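# Flip front cover, fit it on base, leave on conveyor

## Task

Flip the front cover so it faces the correct way, press it onto the base until it clicks in place, leave the assembled unit sitting on the conveyor belt, and release it from the grippers at the end.

## Robot and tools

Robot: two arms, left_arm and right_arm, each ending in a two-finger gripper. Their roots sit in the scene frame at left_arm (+0.025, +0.348, 0) m, quat_wxyz (+0.999, 0, 0, -0.041), and right_arm (-0.012, -0.273, 0) m, quat_wxyz (+1.000, 0, 0, -0.008). The names are labels only, not image sides.

Frame: one shared scene frame. Origin lies on the tabletop midway between the arms; +x points out across the table, +z up, and left_arm is toward +y. Positions are in metres; orientations are quaternions written w first (qw, qx, qy, qz). On each gripper the fingers extend along its own +z and close along its own y. end_effector_position is the point between the pads, roughly 1 cm short of the fingertips. Reported hand positions may be slightly wrong, more so far out, and arms usually settle a centimetre or so off target, typically low.

The row: every motion command uses a row of 16 numbers, both arms always included even if one stays still: left x, y, z, qw, qx, qy, qz, opening, then right x, y, z, qw, qx, qy, qz, opening. x, y, z and the quaternion are an absolute target pose for that gripper in the scene frame (not an offset). Opening runs from -1 (closed) to +1 (fully open, 0.094 m).

execute_actions(actions): a list of actions; each action is a list of up to 15 rows, one row per control step of 1/30 s. If fewer than 15 rows are given, the last one is repeated to fill 15 steps. An empty list only returns state and images. A target more than 0.6 m from a gripper's current position along any of its own axes gets the action rejected for both arms; a malformed action, or a first action failing this test against the latest reported state, rejects the whole call with no motion. Each step the commanded pose is clipped to within 70 mm and 16 degrees of the measured one, so distant targets take several actions; after an action an arm continues at most to its last clipped pose. Position has priority over orientation when both cannot be met.

move(target, speed, blocking): target is one 16-number row as above. Both grippers travel straight lines that finish together, lasting 0.5 to 10 s (cut off at 10 s). speed is top path speed in m/s, 0.002 to 0.5, default 0.25; rotation is capped at twice that in rad/s. Openings are applied at the start. Paths do not avoid obstacles or the other arm, and grippers may lag, wander, or overshoot the speed, mostly near full reach. Faster contact and targets deeper past contact press harder. blocking=false returns after 0.5 s while motion continues; then use wait or stop before sending new rows or moves. The result adds a move: line with an ending (done, off_target, moving, held, fault), limits that acted (paced = pose clipped; held = a check blocked steps, after which the arm may jump ahead fast), and each gripper's distance from its target. If only one arm is named, the other finished normally.

wait(seconds): 0 to 10; lets the scene run with last commands held, returning early if a running move ends. stop(): brakes the current move (needs stopping room; fingers keep moving). zoom_image(camera, region): camera is cam_head_left or cam_head_right (each 504x504); region [x0, y0, x1, y1] in pixels from the top-left, at most 504 by 504. read_manual(section) only gives licence text. finished_scene(scene): give the current scene number; ends it irreversibly once the robot has held its last command, and reports success. Replying without a tool call also ends everything.

Results: a state line `left_arm: …` | `right_arm: …` with each gripper's position and quaternion; Hand target lines showing where the controller is steering; grip_measured on the same -1..+1 scale as opening (the last joint value gives metres; each gripper may read up to about 1 mm off); per-step readings for execute_actions, with HELD marking held steps; pose unreachable lines when the clearance check altered or blocked a command; FAULT lines for stopped arms; MOTOR HOT warnings from 75 °C. At 90 °C an arm is halted for 10 s; at 100 °C it goes limp and drops.

Gripping: to hold something, command an opening below grip_measured; about 0.03 below is firm, less is lighter. Pads push up to roughly 50 to 62 N, less on thin parts under about 2 mm, with a brief spike on first contact. Holding loads warms motors, even while you are thinking, so do not keep grasps longer than needed.

Keeping still: for an arm that should not move, resend its exact pose and opening from the last result before it stopped, in every call. Resend the same quaternion each row to keep an orientation rather than copying the drifted reported one.

Joint ranges (rad), base to wrist: waist -2.618 to 3.054, shoulder 0 to 3.142, elbow 0 to 3.142, wrist pitch -1.571 to 1.571, wrist yaw -1.571 to 1.571, wrist roll -2.094 to 2.094. Elbows stop just short of straight. Wrist cameras sit on the gripper and add bulk near it.

Avoid: knocking anything off the table (fails the task), arms colliding or pushing each other hard, dropping or slamming parts, and shoving hard. Held parts may occasionally get a short tug, and loose ones a nudge. The scene keeps running while you compose replies. Quicker, smoother, low-effort motion is better. Before ending, the cover must be seated on the base, the unit resting on the conveyor, and both grippers open and clear.

Each tool is called after ">>>" as a command line: name --argument value for each argument, lists and objects as JSON in quotes; but a table of rows of numbers goes row by row, as --pt "numbers of a row", without its own name.

## Session

>>> execute_actions --actions '[]'

Scene clock: 0.00 s.
left_arm: end_effector_position=(+0.5708, +0.0871, +0.2433) grip_measured=+1.000 end_effector_quat_wxyz=(+0.247, -0.563, +0.735, -0.286) | right_arm: end_effector_position=(+0.2415, +0.0037, +0.1136) grip_measured=+1.000 end_effector_quat_wxyz=(-0.133, -0.029, +0.876, +0.462)
Joint positions: left_arm=[-0.427  2.451  2.777 -1.145 -0.211 -1.734  0.094] | right_arm=[ 0.432  1.819  1.189 -0.783 -0.996  0.435  0.094]
Joint velocities: left_arm=[-0.002 -0.007 -0.007 -0.007  0.051 -0.022  0.   ] | right_arm=[ 0.002 -0.022  0.007 -0.007 -0.066 -0.022  0.   ]
Hand target (left_arm): +0.569, +0.089, +0.243; +0.248, -0.563, +0.737, -0.280
Hand target (right_arm): +0.242, +0.005, +0.118; -0.129, -0.035, +0.873, +0.468

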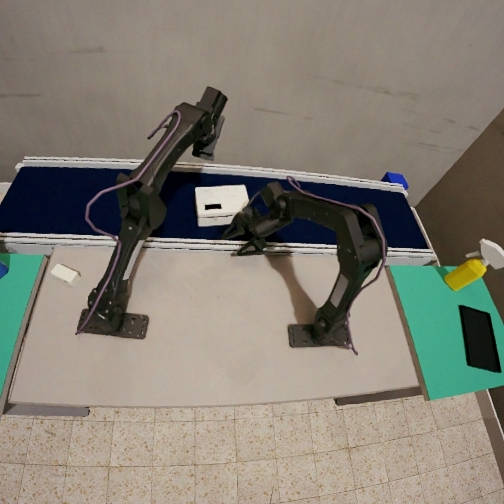

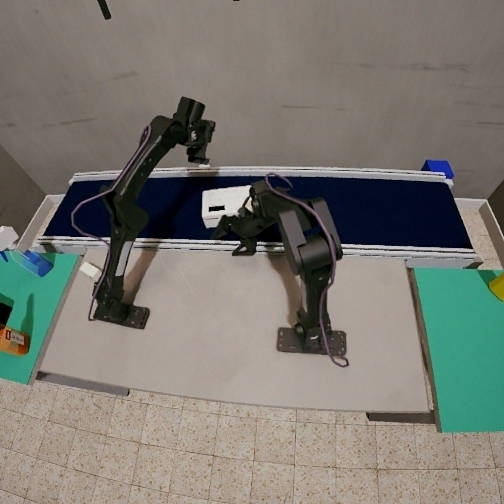

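Moving the arms clear for a better view.

>>> move --target '[0.25,0.40,0.25,0,0,1,0,1, 0.2,-0.33,0.25,0,0,1,0,1]'

>>> zoom_image --camera "cam_head_left" --region '[170,160,290,260]'

>>> zoom_image --camera "cam_head_right" --region '[170,160,290,260]'

Scene clock: 8.83 s.
left_arm: end_effector_position=(+0.2556, +0.3988, +0.2557) grip_measured=+1.000 end_effector_quat_wxyz=(+0.138, -0.006, +0.990, +0.019) | right_arm: end_effector_position=(+0.2025, -0.3266, +0.2347) grip_measured=+1.000 end_effector_quat_wxyz=(+0.106, +0.004, +0.994, -0.020)
Joint positions: left_arm=[ 0.314  1.291  1.556 -1.558  0.024  0.215  0.094] | right_arm=[-0.246  1.263  1.462 -1.554 -0.016 -0.251  0.094]
Joint velocities: left_arm=[-0.012  0.032 -0.012 -0.007 -0.022 -0.066  0.   ] | right_arm=[ 0.007 -0.002 -0.002 -0.037 -0.007 -0.007  0.   ]
Hand target (left_arm): +0.248, +0.399, +0.254; +0.133, -0.001, +0.991, +0.024
Hand target (right_arm): +0.200, -0.328, +0.248; +0.128, +0.004, +0.991, -0.029
Off the commanded pose (left_arm): 0.008 m, 16 deg; orientation clipped at the last step of the last action.
Off the commanded pose (right_arm): 0.016 m, 12 deg.
joint sent to its limit (left arm) — the command would take joint 4 (wrist pitch) past its lower limit, so that joint was sent only as far as its limit.
joint sent to its limit (right arm) — the command would take joint 4 (wrist pitch) past its lower limit, so that joint was sent only as far as its limit.
move: off_target (left_arm, right_arm); limits=paced

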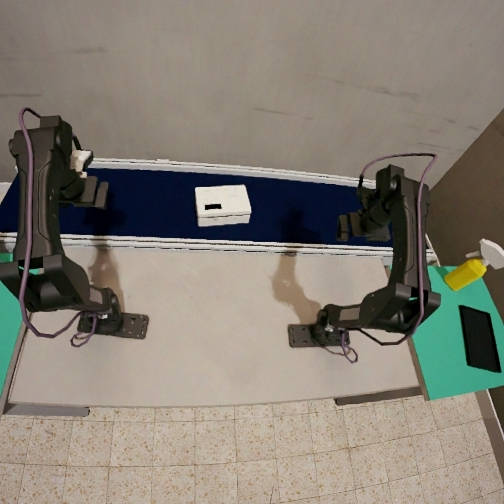

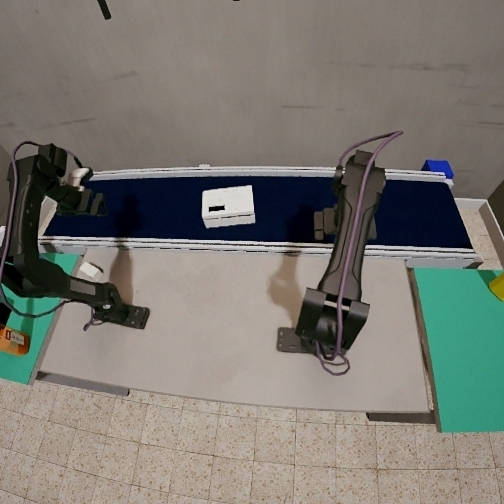

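Region (170, 160, 290, 260) of cam_head_left's 504x504 image, scaled by 4.200, with more detail than that image has.

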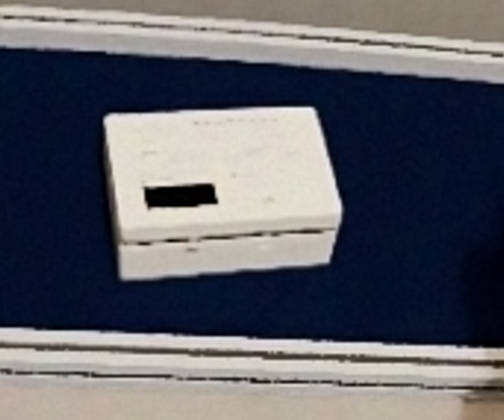

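Region (170, 160, 290, 260) of cam_head_right's 504x504 image, scaled by 4.200, with more detail than that image has.

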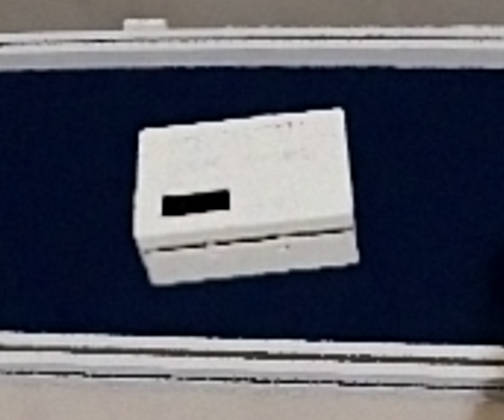

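>>> move --target '[0.25,0.40,0.25,0.13,0,0.99,0,1, 0.38,-0.08,0.12,0,0.707,0.707,0,1]'

>>> zoom_image --camera "cam_head_left" --region '[170,130,330,260]'

>>> zoom_image --camera "cam_head_right" --region '[170,130,330,260]'

Scene clock: 20.63 s.
left_arm: end_effector_position=(+0.2549, +0.4022, +0.2559) grip_measured=+1.000 end_effector_quat_wxyz=(+0.141, -0.002, +0.990, +0.009) | right_arm: end_effector_position=(+0.3822, -0.0835, +0.1195) grip_measured=+1.000 end_effector_quat_wxyz=(+0.004, +0.706, +0.708, +0.004)
Joint positions: left_arm=[ 0.354  1.291  1.556 -1.558  0.058  0.259  0.094] | right_arm=[ 0.463  2.256  2.195 -1.499  0.005  2.016  0.094]
Joint velocities: left_arm=[ 0.012 -0.022 -0.002 -0.037  0.007  0.037  0.   ] | right_arm=[-0.012  0.002 -0.007 -0.066 -0.037 -0.022  0.   ]
Hand target (left_arm): +0.250, +0.400, +0.250; +0.130, -0.000, +0.991, -0.000
Hand target (right_arm): +0.380, -0.082, +0.120; +0.002, +0.707, +0.707, -0.003
Off the commanded pose (left_arm): 0.008 m, 2 deg.
Off the commanded pose (right_arm): 0.004 m, 1 deg.
move: done

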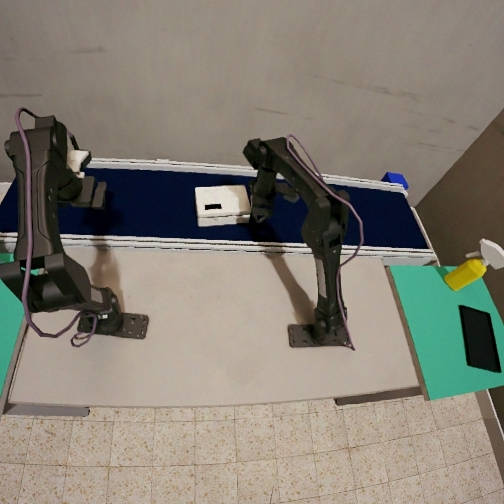

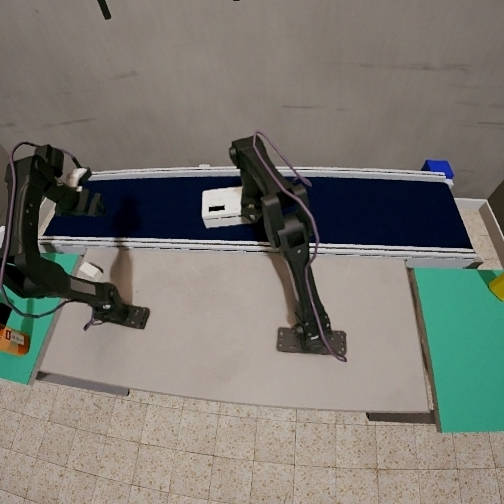

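Region (170, 130, 330, 260) of cam_head_left's 504x504 image, scaled by 3.150, with more detail than that image has; it fills the top 410 rows of this view, and the rest is white.

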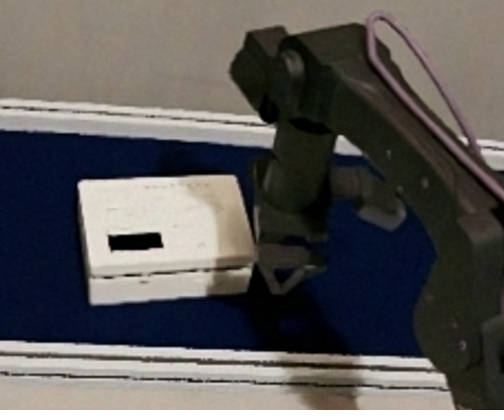

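Region (170, 130, 330, 260) of cam_head_right's 504x504 image, scaled by 3.150, with more detail than that image has; it fills the top 410 rows of this view, and the rest is white.

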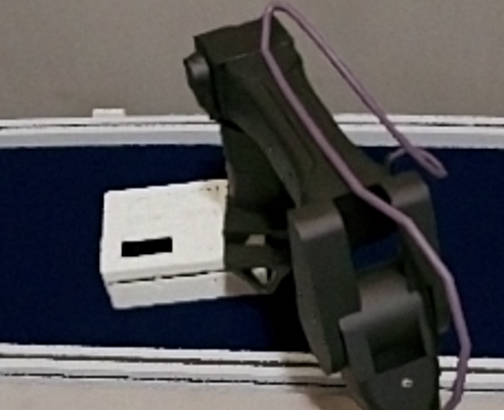

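>>> move --target '[0.25,0.40,0.25,0.13,0,0.99,0,1, 0.38,-0.10,0.05,0,0.707,0.707,0,1]' --speed 0.05

>>> zoom_image --camera "cam_head_left" --region '[170,130,330,260]'

>>> zoom_image --camera "cam_head_right" --region '[170,130,330,260]'

Scene clock: 31.03 s.
left_arm: end_effector_position=(+0.2549, +0.4022, +0.2559) grip_measured=+1.000 end_effector_quat_wxyz=(+0.141, -0.002, +0.990, +0.009) | right_arm: end_effector_position=(+0.3792, -0.0969, +0.0443) grip_measured=+1.000 end_effector_quat_wxyz=(-0.003, +0.707, +0.707, -0.007)
Joint positions: left_arm=[ 0.354  1.291  1.556 -1.558  0.058  0.259  0.094] | right_arm=[ 0.436  2.239  1.866 -1.214 -0.     1.992  0.094]
Joint velocities: left_arm=[-0.002  0.022  0.012  0.037 -0.007  0.007  0.   ] | right_arm=[ 0.027 -0.007  0.002  0.037  0.007 -0.007  0.   ]
Hand target (left_arm): +0.250, +0.400, +0.250; +0.130, -0.000, +0.991, -0.000
Hand target (right_arm): +0.379, -0.100, +0.050; -0.000, +0.707, +0.707, -0.000
Off the commanded pose (left_arm): 0.008 m, 2 deg.
Off the commanded pose (right_arm): 0.007 m, 1 deg.
move: done

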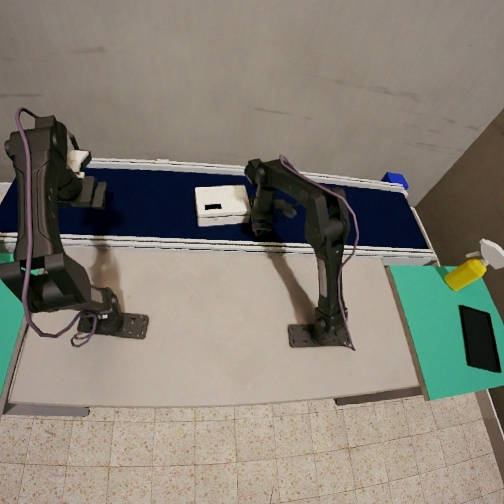

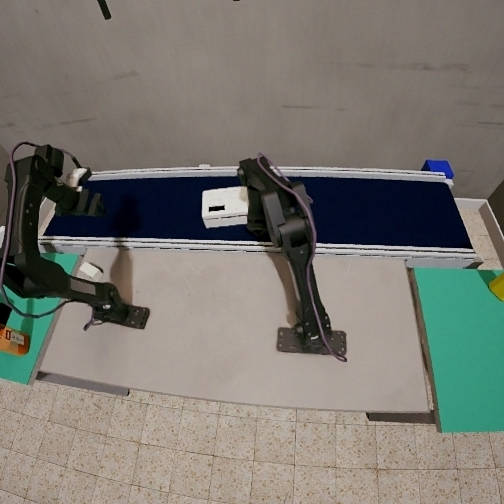

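Region (170, 130, 330, 260) of cam_head_left's 504x504 image, scaled by 3.150, with more detail than that image has; it fills the top 410 rows of this view, and the rest is white.

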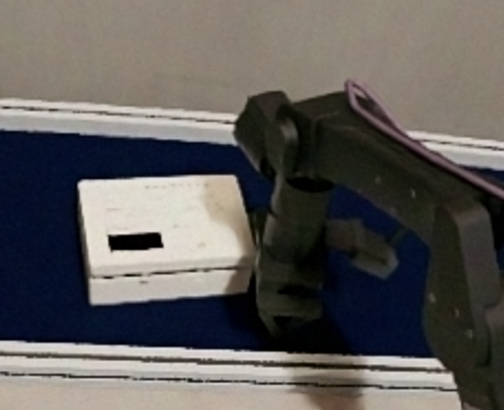

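Region (170, 130, 330, 260) of cam_head_right's 504x504 image, scaled by 3.150, with more detail than that image has; it fills the top 410 rows of this view, and the rest is white.

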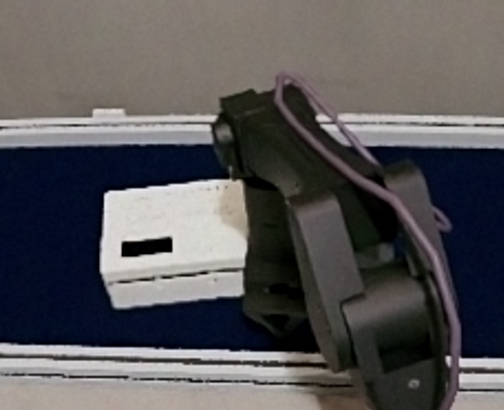

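>>> move --target '[0.40,0.08,0.13,0,0.643,0.766,0,0.0, 0.3,-0.3,0.15,0,0.707,0.707,0,1]'

>>> zoom_image --camera "cam_head_left" --region '[140,130,300,260]'

>>> zoom_image --camera "cam_head_right" --region '[140,130,300,260]'

Scene clock: 49.73 s.
left_arm: end_effector_position=(+0.4018, +0.0809, +0.1253) grip_measured=+0.002 end_effector_quat_wxyz=(+0.025, +0.637, +0.771, +0.005) | right_arm: end_effector_position=(+0.3080, -0.2970, +0.1442) grip_measured=+1.000 end_effector_quat_wxyz=(-0.000, +0.708, +0.706, +0.004)
Joint positions: left_arm=[-0.539  2.351  2.381 -1.549 -0.007  0.76   0.047] | right_arm=[-0.066  1.755  1.573 -1.383 -0.007  1.493  0.094]
Joint velocities: left_arm=[-0.007 -0.002  0.002 -0.037  0.022  0.037 -0.   ] | right_arm=[ 0.012 -0.017 -0.012  0.037 -0.022  0.007  0.   ]
Hand target (left_arm): +0.401, +0.080, +0.126; +0.022, +0.643, +0.765, +0.005
Hand target (right_arm): +0.300, -0.298, +0.150; -0.001, +0.707, +0.707, +0.002
Off the commanded pose (left_arm): 0.005 m, 3 deg.
Off the commanded pose (right_arm): 0.010 m, 1 deg.
joint sent to its limit (left arm) — the command would take joint 4 (wrist pitch) past its lower limit, so that joint was sent only as far as its limit.
move: off_target (left_arm)

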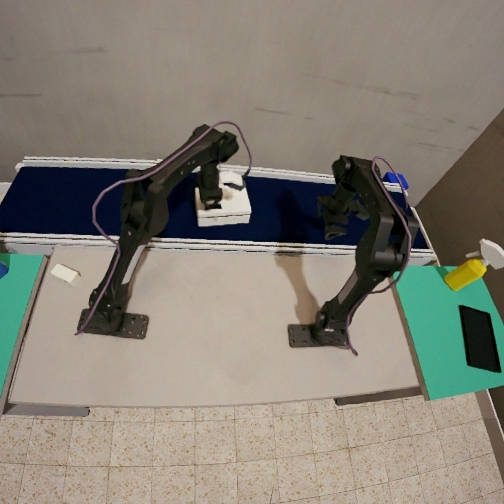

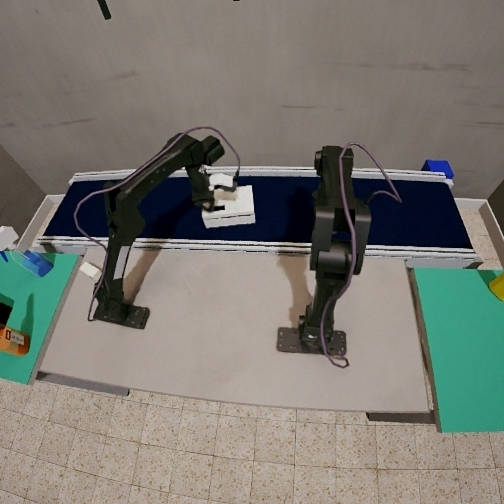

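Region (140, 130, 300, 260) of cam_head_left's 504x504 image, scaled by 3.150, with more detail than that image has; it fills the top 410 rows of this view, and the rest is white.

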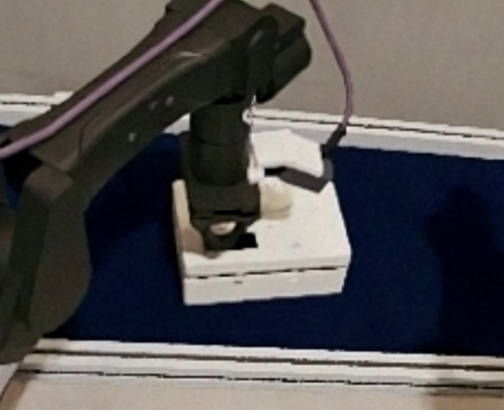

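Region (140, 130, 300, 260) of cam_head_right's 504x504 image, scaled by 3.150, with more detail than that image has; it fills the top 410 rows of this view, and the rest is white.

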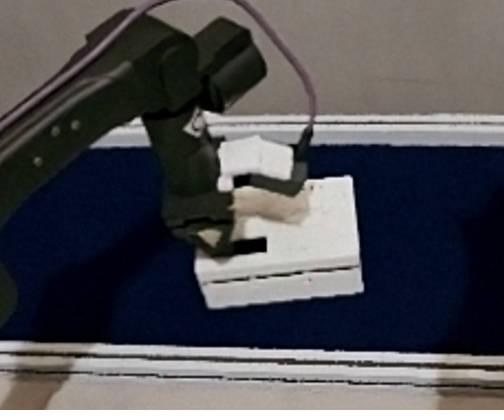

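>>> move --target '[0.397,0.07,0.10,0,0.643,0.766,0,0.0, 0.3,-0.3,0.15,0,0.707,0.707,0,1]' --speed 0.03

>>> zoom_image --camera "cam_head_left" --region '[170,160,270,240]'

>>> zoom_image --camera "cam_head_right" --region '[170,160,270,240]'

Scene clock: 55.50 s.
left_arm: end_effector_position=(+0.3971, +0.0755, +0.1046) grip_measured=+0.002 end_effector_quat_wxyz=(+0.001, +0.644, +0.765, +0.004) | right_arm: end_effector_position=(+0.3076, -0.2969, +0.1442) grip_measured=+1.000 end_effector_quat_wxyz=(-0.001, +0.707, +0.707, +0.004)
Joint positions: left_arm=[-0.555  2.398  2.381 -1.551 -0.007  0.762  0.047] | right_arm=[-0.066  1.755  1.573 -1.385 -0.008  1.489  0.094]
Joint velocities: left_arm=[-0.002 -0.002  0.007 -0.037 -0.007 -0.037  0.   ] | right_arm=[-0.002 -0.002 -0.002 -0.022  0.007  0.066  0.   ]
Hand target (left_arm): +0.397, +0.070, +0.100; +0.000, +0.643, +0.766, -0.000
Hand target (right_arm): +0.300, -0.300, +0.150; -0.000, +0.707, +0.707, +0.000
Off the commanded pose (left_arm): 0.007 m, 0 deg.
Off the commanded pose (right_arm): 0.010 m, 0 deg.
move: done

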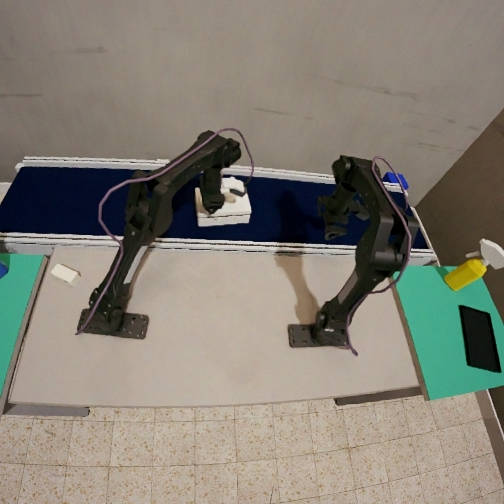

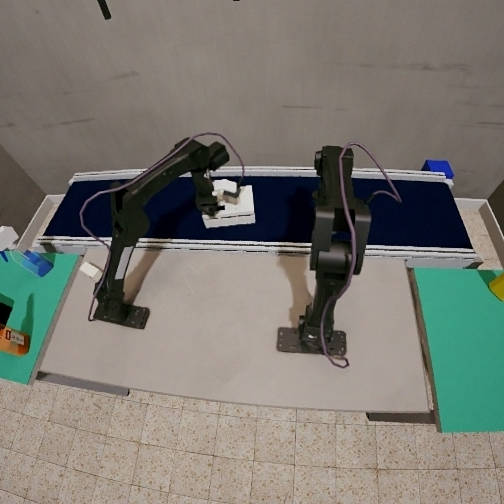

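Region (170, 160, 270, 240) of cam_head_left's 504x504 image, scaled by 5.040, with more detail than that image has; it fills the top 403 rows of this view, and the rest is white.

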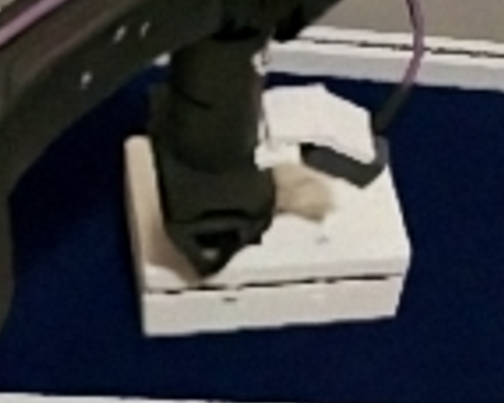

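Region (170, 160, 270, 240) of cam_head_right's 504x504 image, scaled by 5.040, with more detail than that image has; it fills the top 403 rows of this view, and the rest is white.

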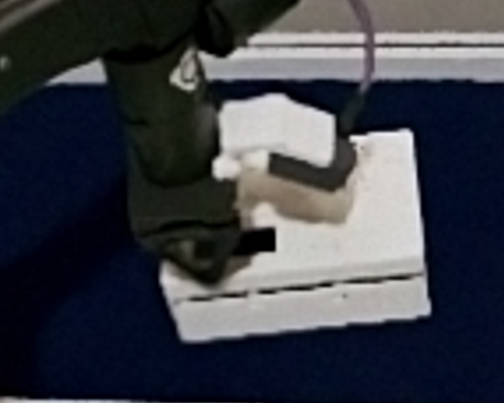

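>>> move --target '[0.397,0.066,0.075,0,0.643,0.766,0,0.0, 0.3,-0.3,0.15,0,0.707,0.707,0,1]' --speed 0.02

>>> zoom_image --camera "cam_head_left" --region '[170,160,270,240]'

>>> zoom_image --camera "cam_head_right" --region '[170,160,270,240]'

Scene clock: 62.53 s.
left_arm: end_effector_position=(+0.3992, +0.0717, +0.0851) grip_measured=+0.002 end_effector_quat_wxyz=(+0.002, +0.643, +0.766, +0.004) | right_arm: end_effector_position=(+0.3075, -0.2967, +0.1442) grip_measured=+1.000 end_effector_quat_wxyz=(-0.002, +0.707, +0.707, +0.004)
Joint positions: left_arm=[-0.559  2.398  2.302 -1.471 -0.007  0.755  0.047] | right_arm=[-0.066  1.755  1.573 -1.385 -0.008  1.489  0.094]
Joint velocities: left_arm=[-0.002 -0.002  0.007 -0.051  0.037  0.007  0.   ] | right_arm=[-0.007  0.002  0.007  0.007  0.007 -0.007  0.   ]
Hand target (left_arm): +0.397, +0.066, +0.075; -0.001, +0.643, +0.766, +0.000
Hand target (right_arm): +0.300, -0.300, +0.150; -0.000, +0.707, +0.707, -0.000
Off the commanded pose (left_arm): 0.012 m, 0 deg.
Off the commanded pose (right_arm): 0.010 m, 1 deg.
move: off_target (left_arm)

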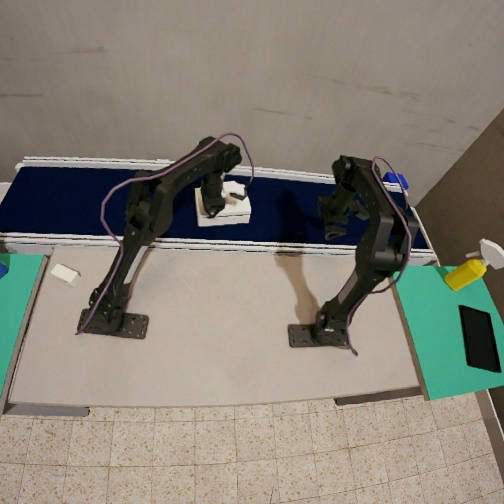

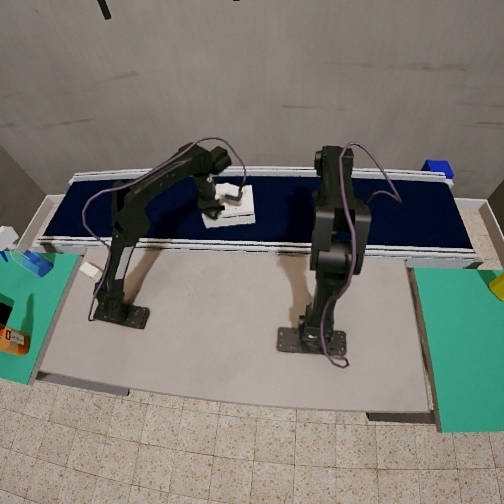

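Region (170, 160, 270, 240) of cam_head_left's 504x504 image, scaled by 5.040, with more detail than that image has; it fills the top 403 rows of this view, and the rest is white.

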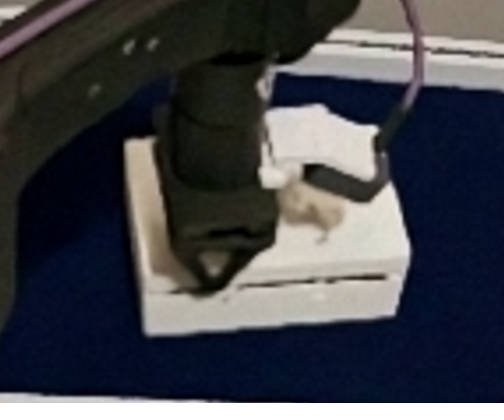

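Region (170, 160, 270, 240) of cam_head_right's 504x504 image, scaled by 5.040, with more detail than that image has; it fills the top 403 rows of this view, and the rest is white.

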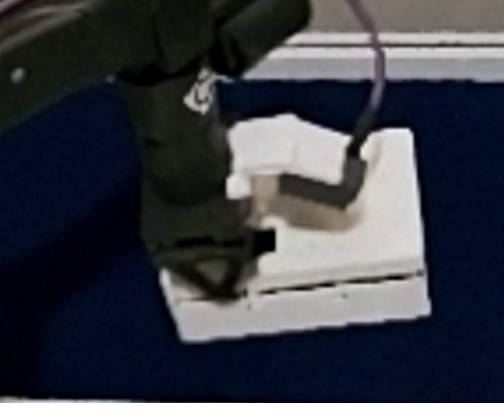

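>>> move --target '[0.408,0.068,0.095,0,0.643,0.766,0,0.0, 0.3,-0.3,0.15,0,0.707,0.707,0,1]' --speed 0.03

>>> move --target '[0.408,0.068,0.072,0,0.643,0.766,0,0.0, 0.3,-0.3,0.15,0,0.707,0.707,0,1]' --speed 0.02

>>> zoom_image --camera "cam_head_right" --region '[170,160,270,240]'

Scene clock: 70.63 s.
left_arm: end_effector_position=(+0.4067, +0.0661, +0.0975) grip_measured=+0.002 end_effector_quat_wxyz=(+0.010, +0.643, +0.766, +0.004) | right_arm: end_effector_position=(+0.3075, -0.2966, +0.1442) grip_measured=+1.000 end_effector_quat_wxyz=(-0.002, +0.707, +0.707, +0.004)
Joint positions: left_arm=[-0.559  2.455  2.455 -1.55  -0.007  0.755  0.047] | right_arm=[-0.066  1.755  1.573 -1.385 -0.009  1.489  0.094]
Joint velocities: left_arm=[-0.017 -0.002  0.017 -0.007  0.051 -0.007  0.001] | right_arm=[-0.002 -0.012  0.002  0.022 -0.037 -0.022  0.   ]
Hand target (left_arm): +0.408, +0.068, +0.095; +0.004, +0.643, +0.766, +0.000
Hand target (right_arm): +0.300, -0.300, +0.150; -0.000, +0.707, +0.707, +0.000
Off the commanded pose (left_arm): 0.003 m, 1 deg.
Off the commanded pose (right_arm): 0.010 m, 1 deg.
joint sent to its limit (left arm) — the command would take joint 4 (wrist pitch) past its lower limit, so that joint was sent only as far as its limit.
move: done

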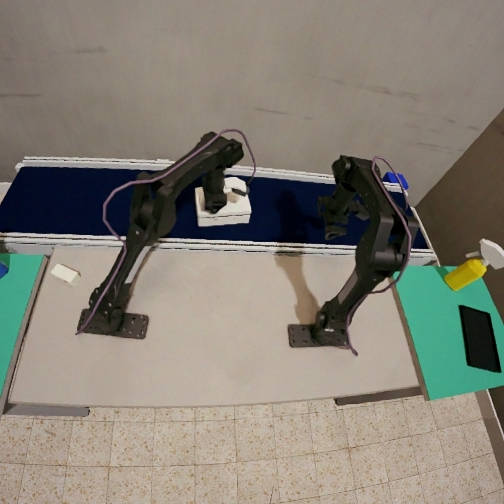

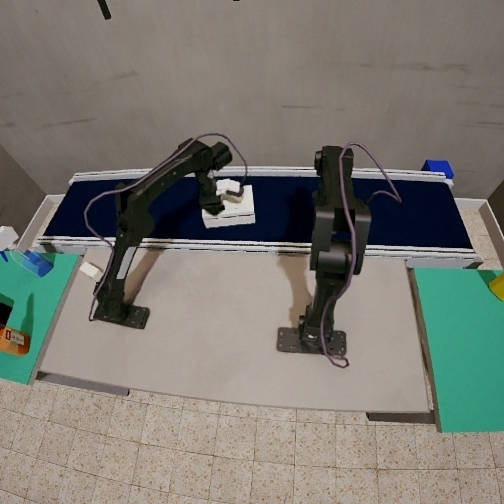

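Scene clock: 72.13 s.
left_arm: end_effector_position=(+0.4059, +0.0665, +0.0835) grip_measured=+0.001 end_effector_quat_wxyz=(+0.004, +0.643, +0.766, +0.003) | right_arm: end_effector_position=(+0.3075, -0.2965, +0.1442) grip_measured=+1.000 end_effector_quat_wxyz=(-0.002, +0.707, +0.707, +0.005)
Joint positions: left_arm=[-0.559  2.448  2.385 -1.499 -0.006  0.755  0.047] | right_arm=[-0.066  1.755  1.573 -1.385 -0.01   1.489  0.094]
Joint velocities: left_arm=[-0.012 -0.017  0.007  0.022 -0.022 -0.022 -0.   ] | right_arm=[-0.012 -0.007 -0.017  0.037  0.037  0.037  0.   ]
Hand target (left_arm): +0.407, +0.068, +0.072; -0.001, +0.643, +0.766, -0.000
Hand target (right_arm): +0.300, -0.300, +0.150; -0.000, +0.707, +0.707, +0.000
Off the commanded pose (left_arm): 0.012 m, 1 deg.
Off the commanded pose (right_arm): 0.010 m, 1 deg.
move: off_target (left_arm)

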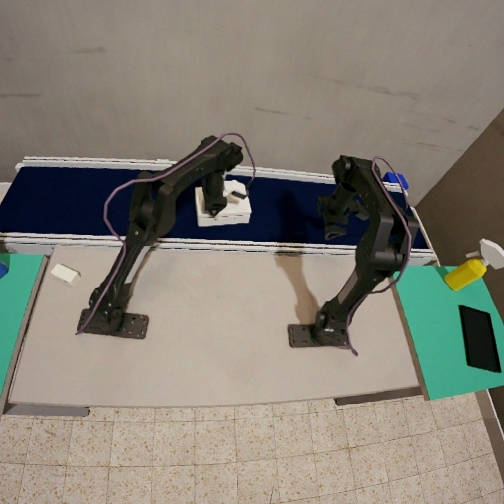

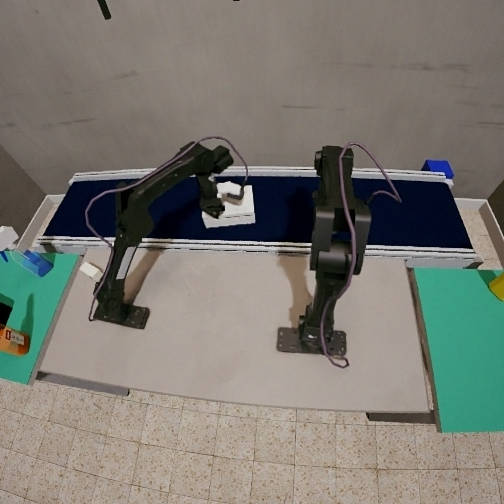

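Region (170, 160, 270, 240) of cam_head_right's 504x504 image, scaled by 5.040, with more detail than that image has; it fills the top 403 rows of this view, and the rest is white.

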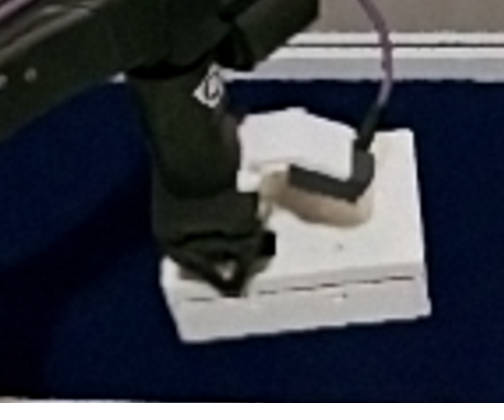

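>>> move --target '[0.40,0.10,0.13,0.1,0.6,0.79,0,-1, 0.36,-0.2,0.13,0.354,-0.354,0.854,0.147,-1]' --speed 0.3

>>> move --target '[0.44,0.17,0.11,0.354,0.354,0.854,-0.147,-1, 0.475,-0.10,0.09,0.354,-0.354,0.854,0.147,-1]'

>>> move --target '[0.44,0.165,0.048,0.354,0.354,0.854,-0.147,-1, 0.475,-0.095,0.048,0.354,-0.354,0.854,0.147,-1]' --speed 0.08

>>> zoom_image --camera "cam_head_left" --region '[140,130,300,260]'

>>> zoom_image --camera "cam_head_right" --region '[140,130,300,260]'

Scene clock: 96.57 s.
left_arm: end_effector_position=(+0.4016, +0.0985, +0.1260) grip_measured=-0.982 end_effector_quat_wxyz=(+0.092, +0.609, +0.788, +0.009) | right_arm: end_effector_position=(+0.3559, -0.1998, +0.1292) grip_measured=-0.979 end_effector_quat_wxyz=(+0.349, -0.353, +0.856, +0.146)
Joint positions: left_arm=[-0.507  2.106  1.963 -1.242 -0.004  0.727  0.001] | right_arm=[-0.042  1.491  0.984 -0.486 -0.552 -0.672  0.001]
Joint velocities: left_arm=[ 0.012 -0.007  0.007 -0.007 -0.007 -0.037 -0.001] | right_arm=[ 0.007  0.002 -0.022 -0.007  0.022 -0.037  0.001]
Hand target (left_arm): +0.400, +0.100, +0.131; +0.100, +0.602, +0.793, +0.001
Hand target (right_arm): +0.360, -0.201, +0.130; +0.352, -0.355, +0.853, +0.150
Off the commanded pose (left_arm): 0.005 m, 2 deg.
Off the commanded pose (right_arm): 0.004 m, 1 deg.
move: done

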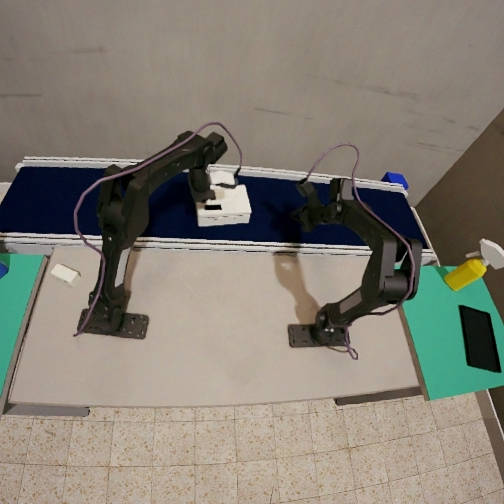

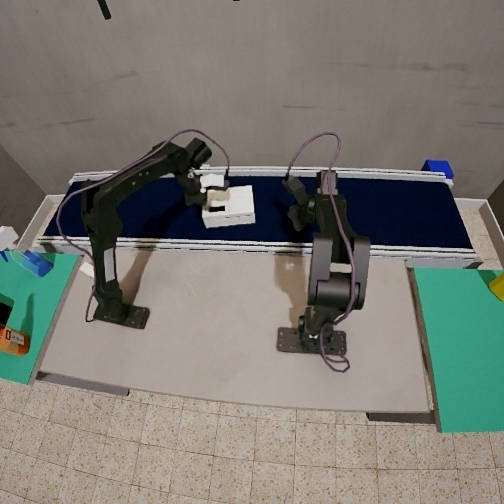

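Scene clock: 98.93 s.
left_arm: end_effector_position=(+0.4434, +0.1709, +0.1048) grip_measured=-0.982 end_effector_quat_wxyz=(+0.348, +0.357, +0.856, -0.137) | right_arm: end_effector_position=(+0.4664, -0.1061, +0.0837) grip_measured=-0.979 end_effector_quat_wxyz=(+0.343, -0.354, +0.858, +0.146)
Joint positions: left_arm=[-0.189  1.728  1.112 -0.251  0.339  0.393  0.001] | right_arm=[ 0.212  1.971  1.348 -0.279 -0.4   -0.445  0.001]
Joint velocities: left_arm=[-0.002  0.002 -0.007  0.066  0.007  0.037  0.   ] | right_arm=[ 0.002 -0.002 -0.007 -0.051 -0.007  0.037 -0.   ]
Hand target (left_arm): +0.439, +0.171, +0.110; +0.354, +0.353, +0.854, -0.146
Hand target (right_arm): +0.475, -0.102, +0.090; +0.353, -0.354, +0.853, +0.146
Off the commanded pose (left_arm): 0.006 m, 1 deg.
Off the commanded pose (right_arm): 0.012 m, 1 deg.
move: off_target (right_arm)

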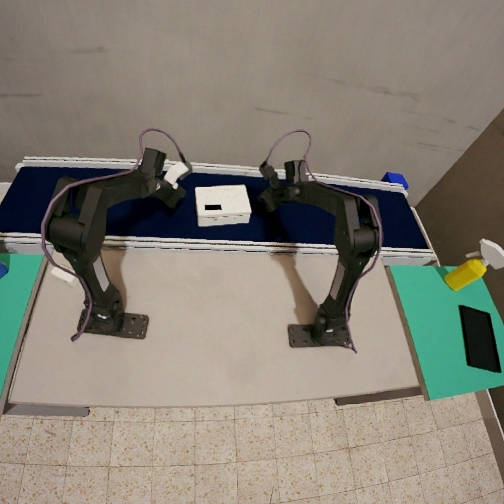

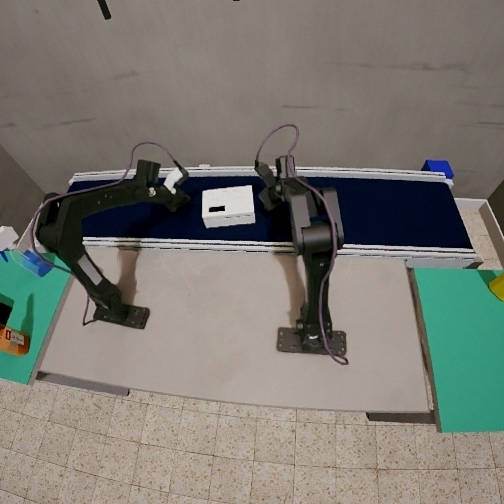

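Scene clock: 100.23 s.
left_arm: end_effector_position=(+0.4456, +0.1685, +0.0580) grip_measured=-0.982 end_effector_quat_wxyz=(+0.365, +0.355, +0.850, -0.138) | right_arm: end_effector_position=(+0.4797, -0.0982, +0.0593) grip_measured=-0.979 end_effector_quat_wxyz=(+0.363, -0.354, +0.850, +0.143)
Joint positions: left_arm=[-0.193  1.812  0.978  0.005  0.339  0.382  0.001] | right_arm=[ 0.224  2.043  1.318 -0.128 -0.392 -0.432  0.001]
Joint velocities: left_arm=[-0.017 -0.012 -0.007  0.007 -0.081 -0.037  0.   ] | right_arm=[ 0.007 -0.012 -0.012  0.037  0.022 -0.022 -0.   ]
Hand target (left_arm): +0.439, +0.165, +0.048; +0.354, +0.354, +0.853, -0.147
Hand target (right_arm): +0.475, -0.095, +0.048; +0.354, -0.354, +0.853, +0.147
Off the commanded pose (left_arm): 0.012 m, 2 deg.
Off the commanded pose (right_arm): 0.013 m, 1 deg.
move: off_target (left_arm, right_arm)

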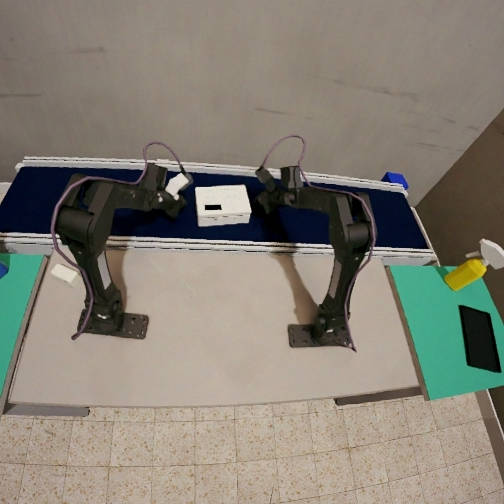

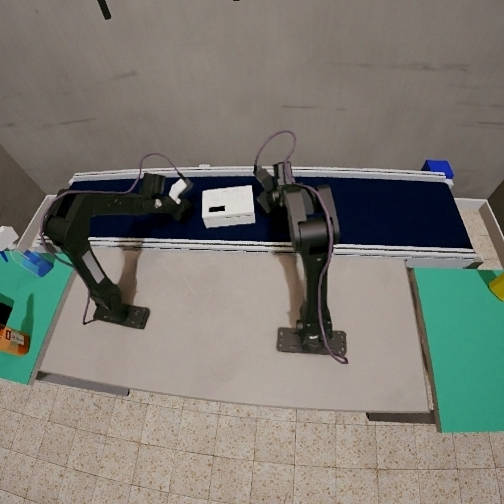

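Region (140, 130, 300, 260) of cam_head_left's 504x504 image, scaled by 3.150, with more detail than that image has; it fills the top 410 rows of this view, and the rest is white.

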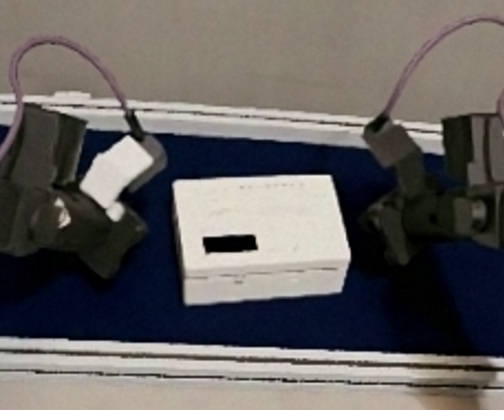

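Region (140, 130, 300, 260) of cam_head_right's 504x504 image, scaled by 3.150, with more detail than that image has; it fills the top 410 rows of this view, and the rest is white.

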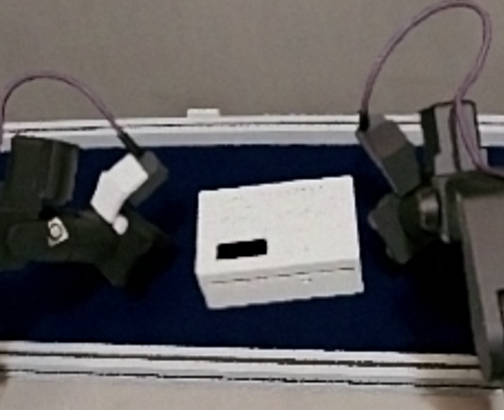

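>>> move --target '[0.45,0.16,0.04,0.41,0.497,0.709,-0.287,-1, 0.48,-0.09,0.04,0.41,-0.497,0.709,0.287,-1]' --speed 0.15

>>> move --target '[0.452,0.12,0.04,0.41,0.497,0.709,-0.287,-1, 0.478,-0.045,0.04,0.41,-0.497,0.709,0.287,-1]' --speed 0.03

>>> zoom_image --camera "cam_head_left" --region '[140,130,300,260]'

>>> zoom_image --camera "cam_head_right" --region '[140,130,300,260]'

Scene clock: 113.83 s.
left_arm: end_effector_position=(+0.4486, +0.1601, +0.0411) grip_measured=-0.982 end_effector_quat_wxyz=(+0.416, +0.495, +0.711, -0.277) | right_arm: end_effector_position=(+0.4765, -0.0890, +0.0401) grip_measured=-0.979 end_effector_quat_wxyz=(+0.409, -0.497, +0.712, +0.280)
Joint positions: left_arm=[-0.041  2.035  1.055  0.101  0.863  0.763  0.001] | right_arm=[ 0.106  2.241  1.419 -0.111 -0.887 -0.816  0.001]
Joint velocities: left_arm=[-0.007 -0.017  0.007  0.007  0.095 -0.007 -0.   ] | right_arm=[ 0.007 -0.012 -0.022  0.007  0.037  0.007  0.   ]
Hand target (left_arm): +0.450, +0.160, +0.040; +0.412, +0.496, +0.708, -0.287
Hand target (right_arm): +0.480, -0.090, +0.041; +0.409, -0.497, +0.709, +0.287
Off the commanded pose (left_arm): 0.002 m, 1 deg.
Off the commanded pose (right_arm): 0.004 m, 1 deg.
move: done

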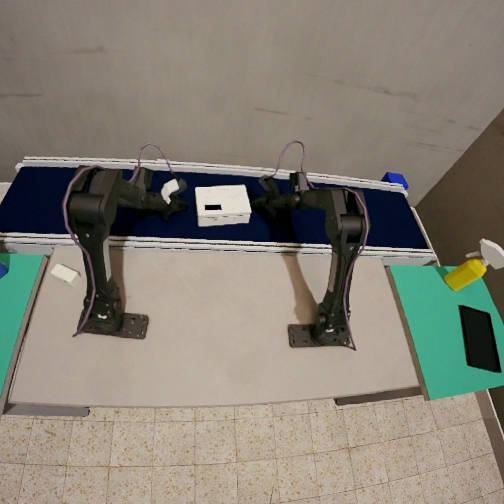

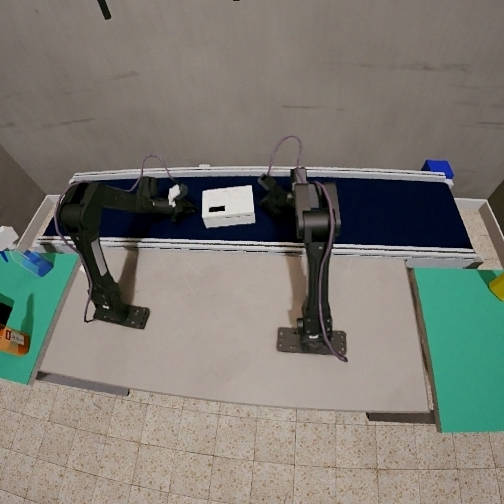

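Scene clock: 115.60 s.
left_arm: end_effector_position=(+0.4512, +0.1369, +0.0387) grip_measured=-0.982 end_effector_quat_wxyz=(+0.407, +0.488, +0.722, -0.273) | right_arm: end_effector_position=(+0.4875, -0.0709, +0.0407) grip_measured=-0.980 end_effector_quat_wxyz=(+0.415, -0.483, +0.728, +0.256)
Joint positions: left_arm=[-0.107  2.049  1.071  0.138  0.8    0.678  0.001] | right_arm=[ 0.16   2.241  1.419 -0.026 -0.794 -0.713  0.001]
Joint velocities: left_arm=[-0.017 -0.007  0.017 -0.037  0.007  0.007 -0.003] | right_arm=[-0.007 -0.017  0.007  0.051 -0.081 -0.007 -0.001]
Hand target (left_arm): +0.452, +0.120, +0.040; +0.410, +0.497, +0.709, -0.287
Hand target (right_arm): +0.478, -0.046, +0.040; +0.409, -0.497, +0.709, +0.286
Off the commanded pose (left_arm): 0.017 m, 2 deg.
Off the commanded pose (right_arm): 0.028 m, 5 deg.
move: off_target (left_arm, right_arm)

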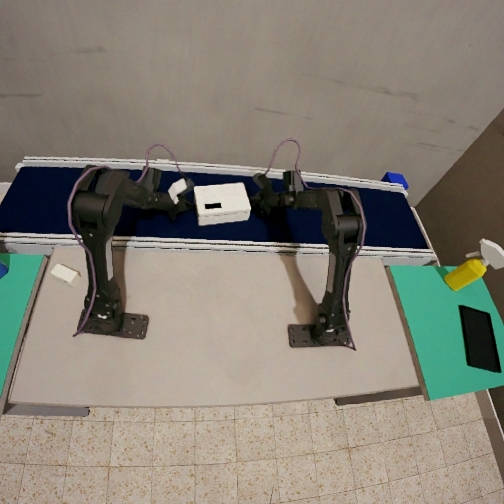

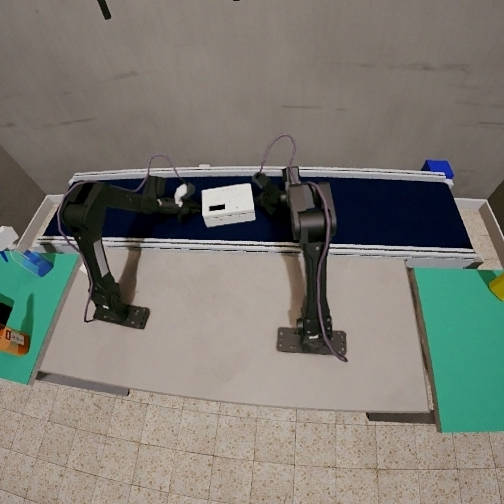

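Region (140, 130, 300, 260) of cam_head_left's 504x504 image, scaled by 3.150, with more detail than that image has; it fills the top 410 rows of this view, and the rest is white.

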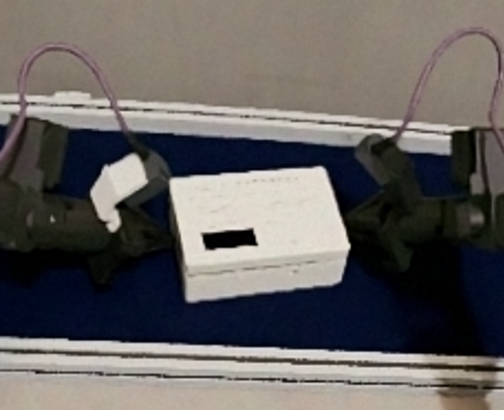

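Region (140, 130, 300, 260) of cam_head_right's 504x504 image, scaled by 3.150, with more detail than that image has; it fills the top 410 rows of this view, and the rest is white.

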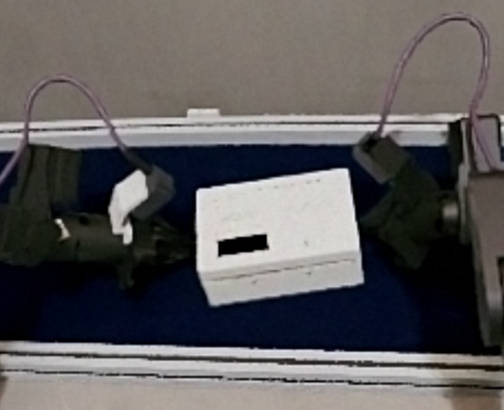

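Dragging the unit closer and straightening it.

>>> move --target '[0.40,0.12,0.04,0.41,0.497,0.709,-0.287,-1, 0.385,-0.05,0.04,0.41,-0.497,0.709,0.287,-1]' --speed 0.04

>>> zoom_image --camera "cam_head_left" --region '[140,130,300,260]'

>>> zoom_image --camera "cam_head_right" --region '[140,130,300,260]'

Scene clock: 126.13 s.
left_arm: end_effector_position=(+0.4190, +0.1398, +0.0319) grip_measured=-0.982 end_effector_quat_wxyz=(+0.412, +0.482, +0.731, -0.252) | right_arm: end_effector_position=(+0.4021, -0.0709, +0.0289) grip_measured=-0.980 end_effector_quat_wxyz=(+0.406, -0.481, +0.734, +0.255)
Joint positions: left_arm=[-0.134  1.952  0.882  0.268  0.735  0.641  0.001] | right_arm=[ 0.198  2.017  0.987  0.188 -0.759 -0.674  0.001]
Joint velocities: left_arm=[ 0.007 -0.007 -0.022  0.007  0.037 -0.007 -0.   ] | right_arm=[ 0.007 -0.002 -0.007  0.007 -0.007 -0.037 -0.001]
Hand target (left_arm): +0.401, +0.121, +0.040; +0.409, +0.497, +0.710, -0.287
Hand target (right_arm): +0.385, -0.050, +0.040; +0.408, -0.498, +0.709, +0.287
Off the commanded pose (left_arm): 0.029 m, 5 deg.
Off the commanded pose (right_arm): 0.029 m, 5 deg.
move: off_target (left_arm, right_arm)

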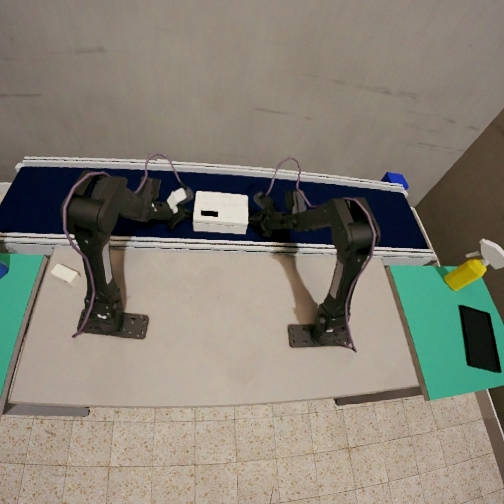

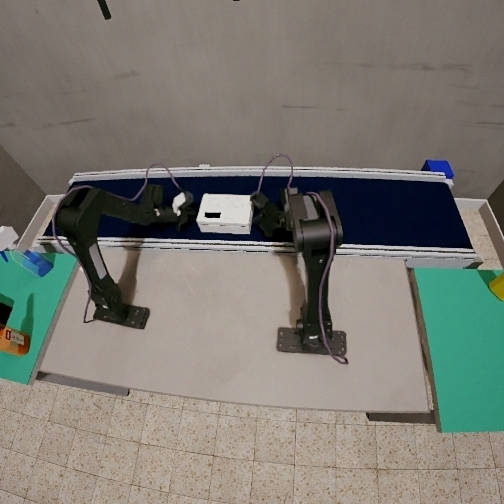

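Region (140, 130, 300, 260) of cam_head_left's 504x504 image, scaled by 3.150, with more detail than that image has; it fills the top 410 rows of this view, and the rest is white.

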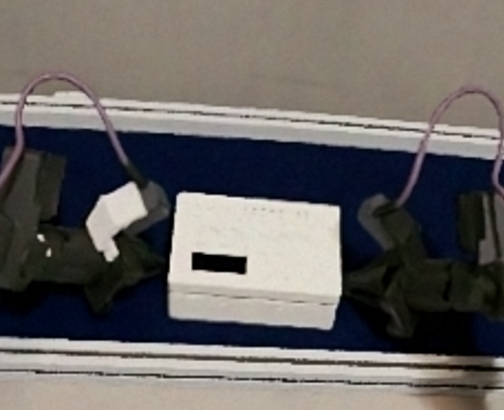

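Region (140, 130, 300, 260) of cam_head_right's 504x504 image, scaled by 3.150, with more detail than that image has; it fills the top 410 rows of this view, and the rest is white.

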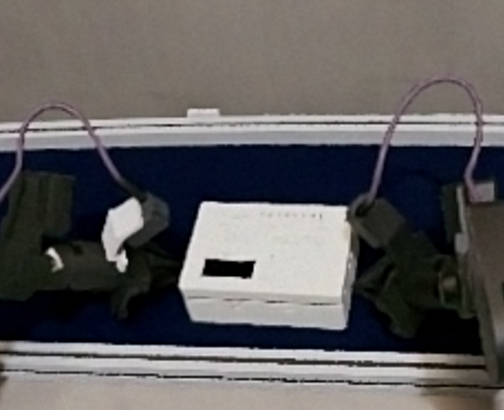

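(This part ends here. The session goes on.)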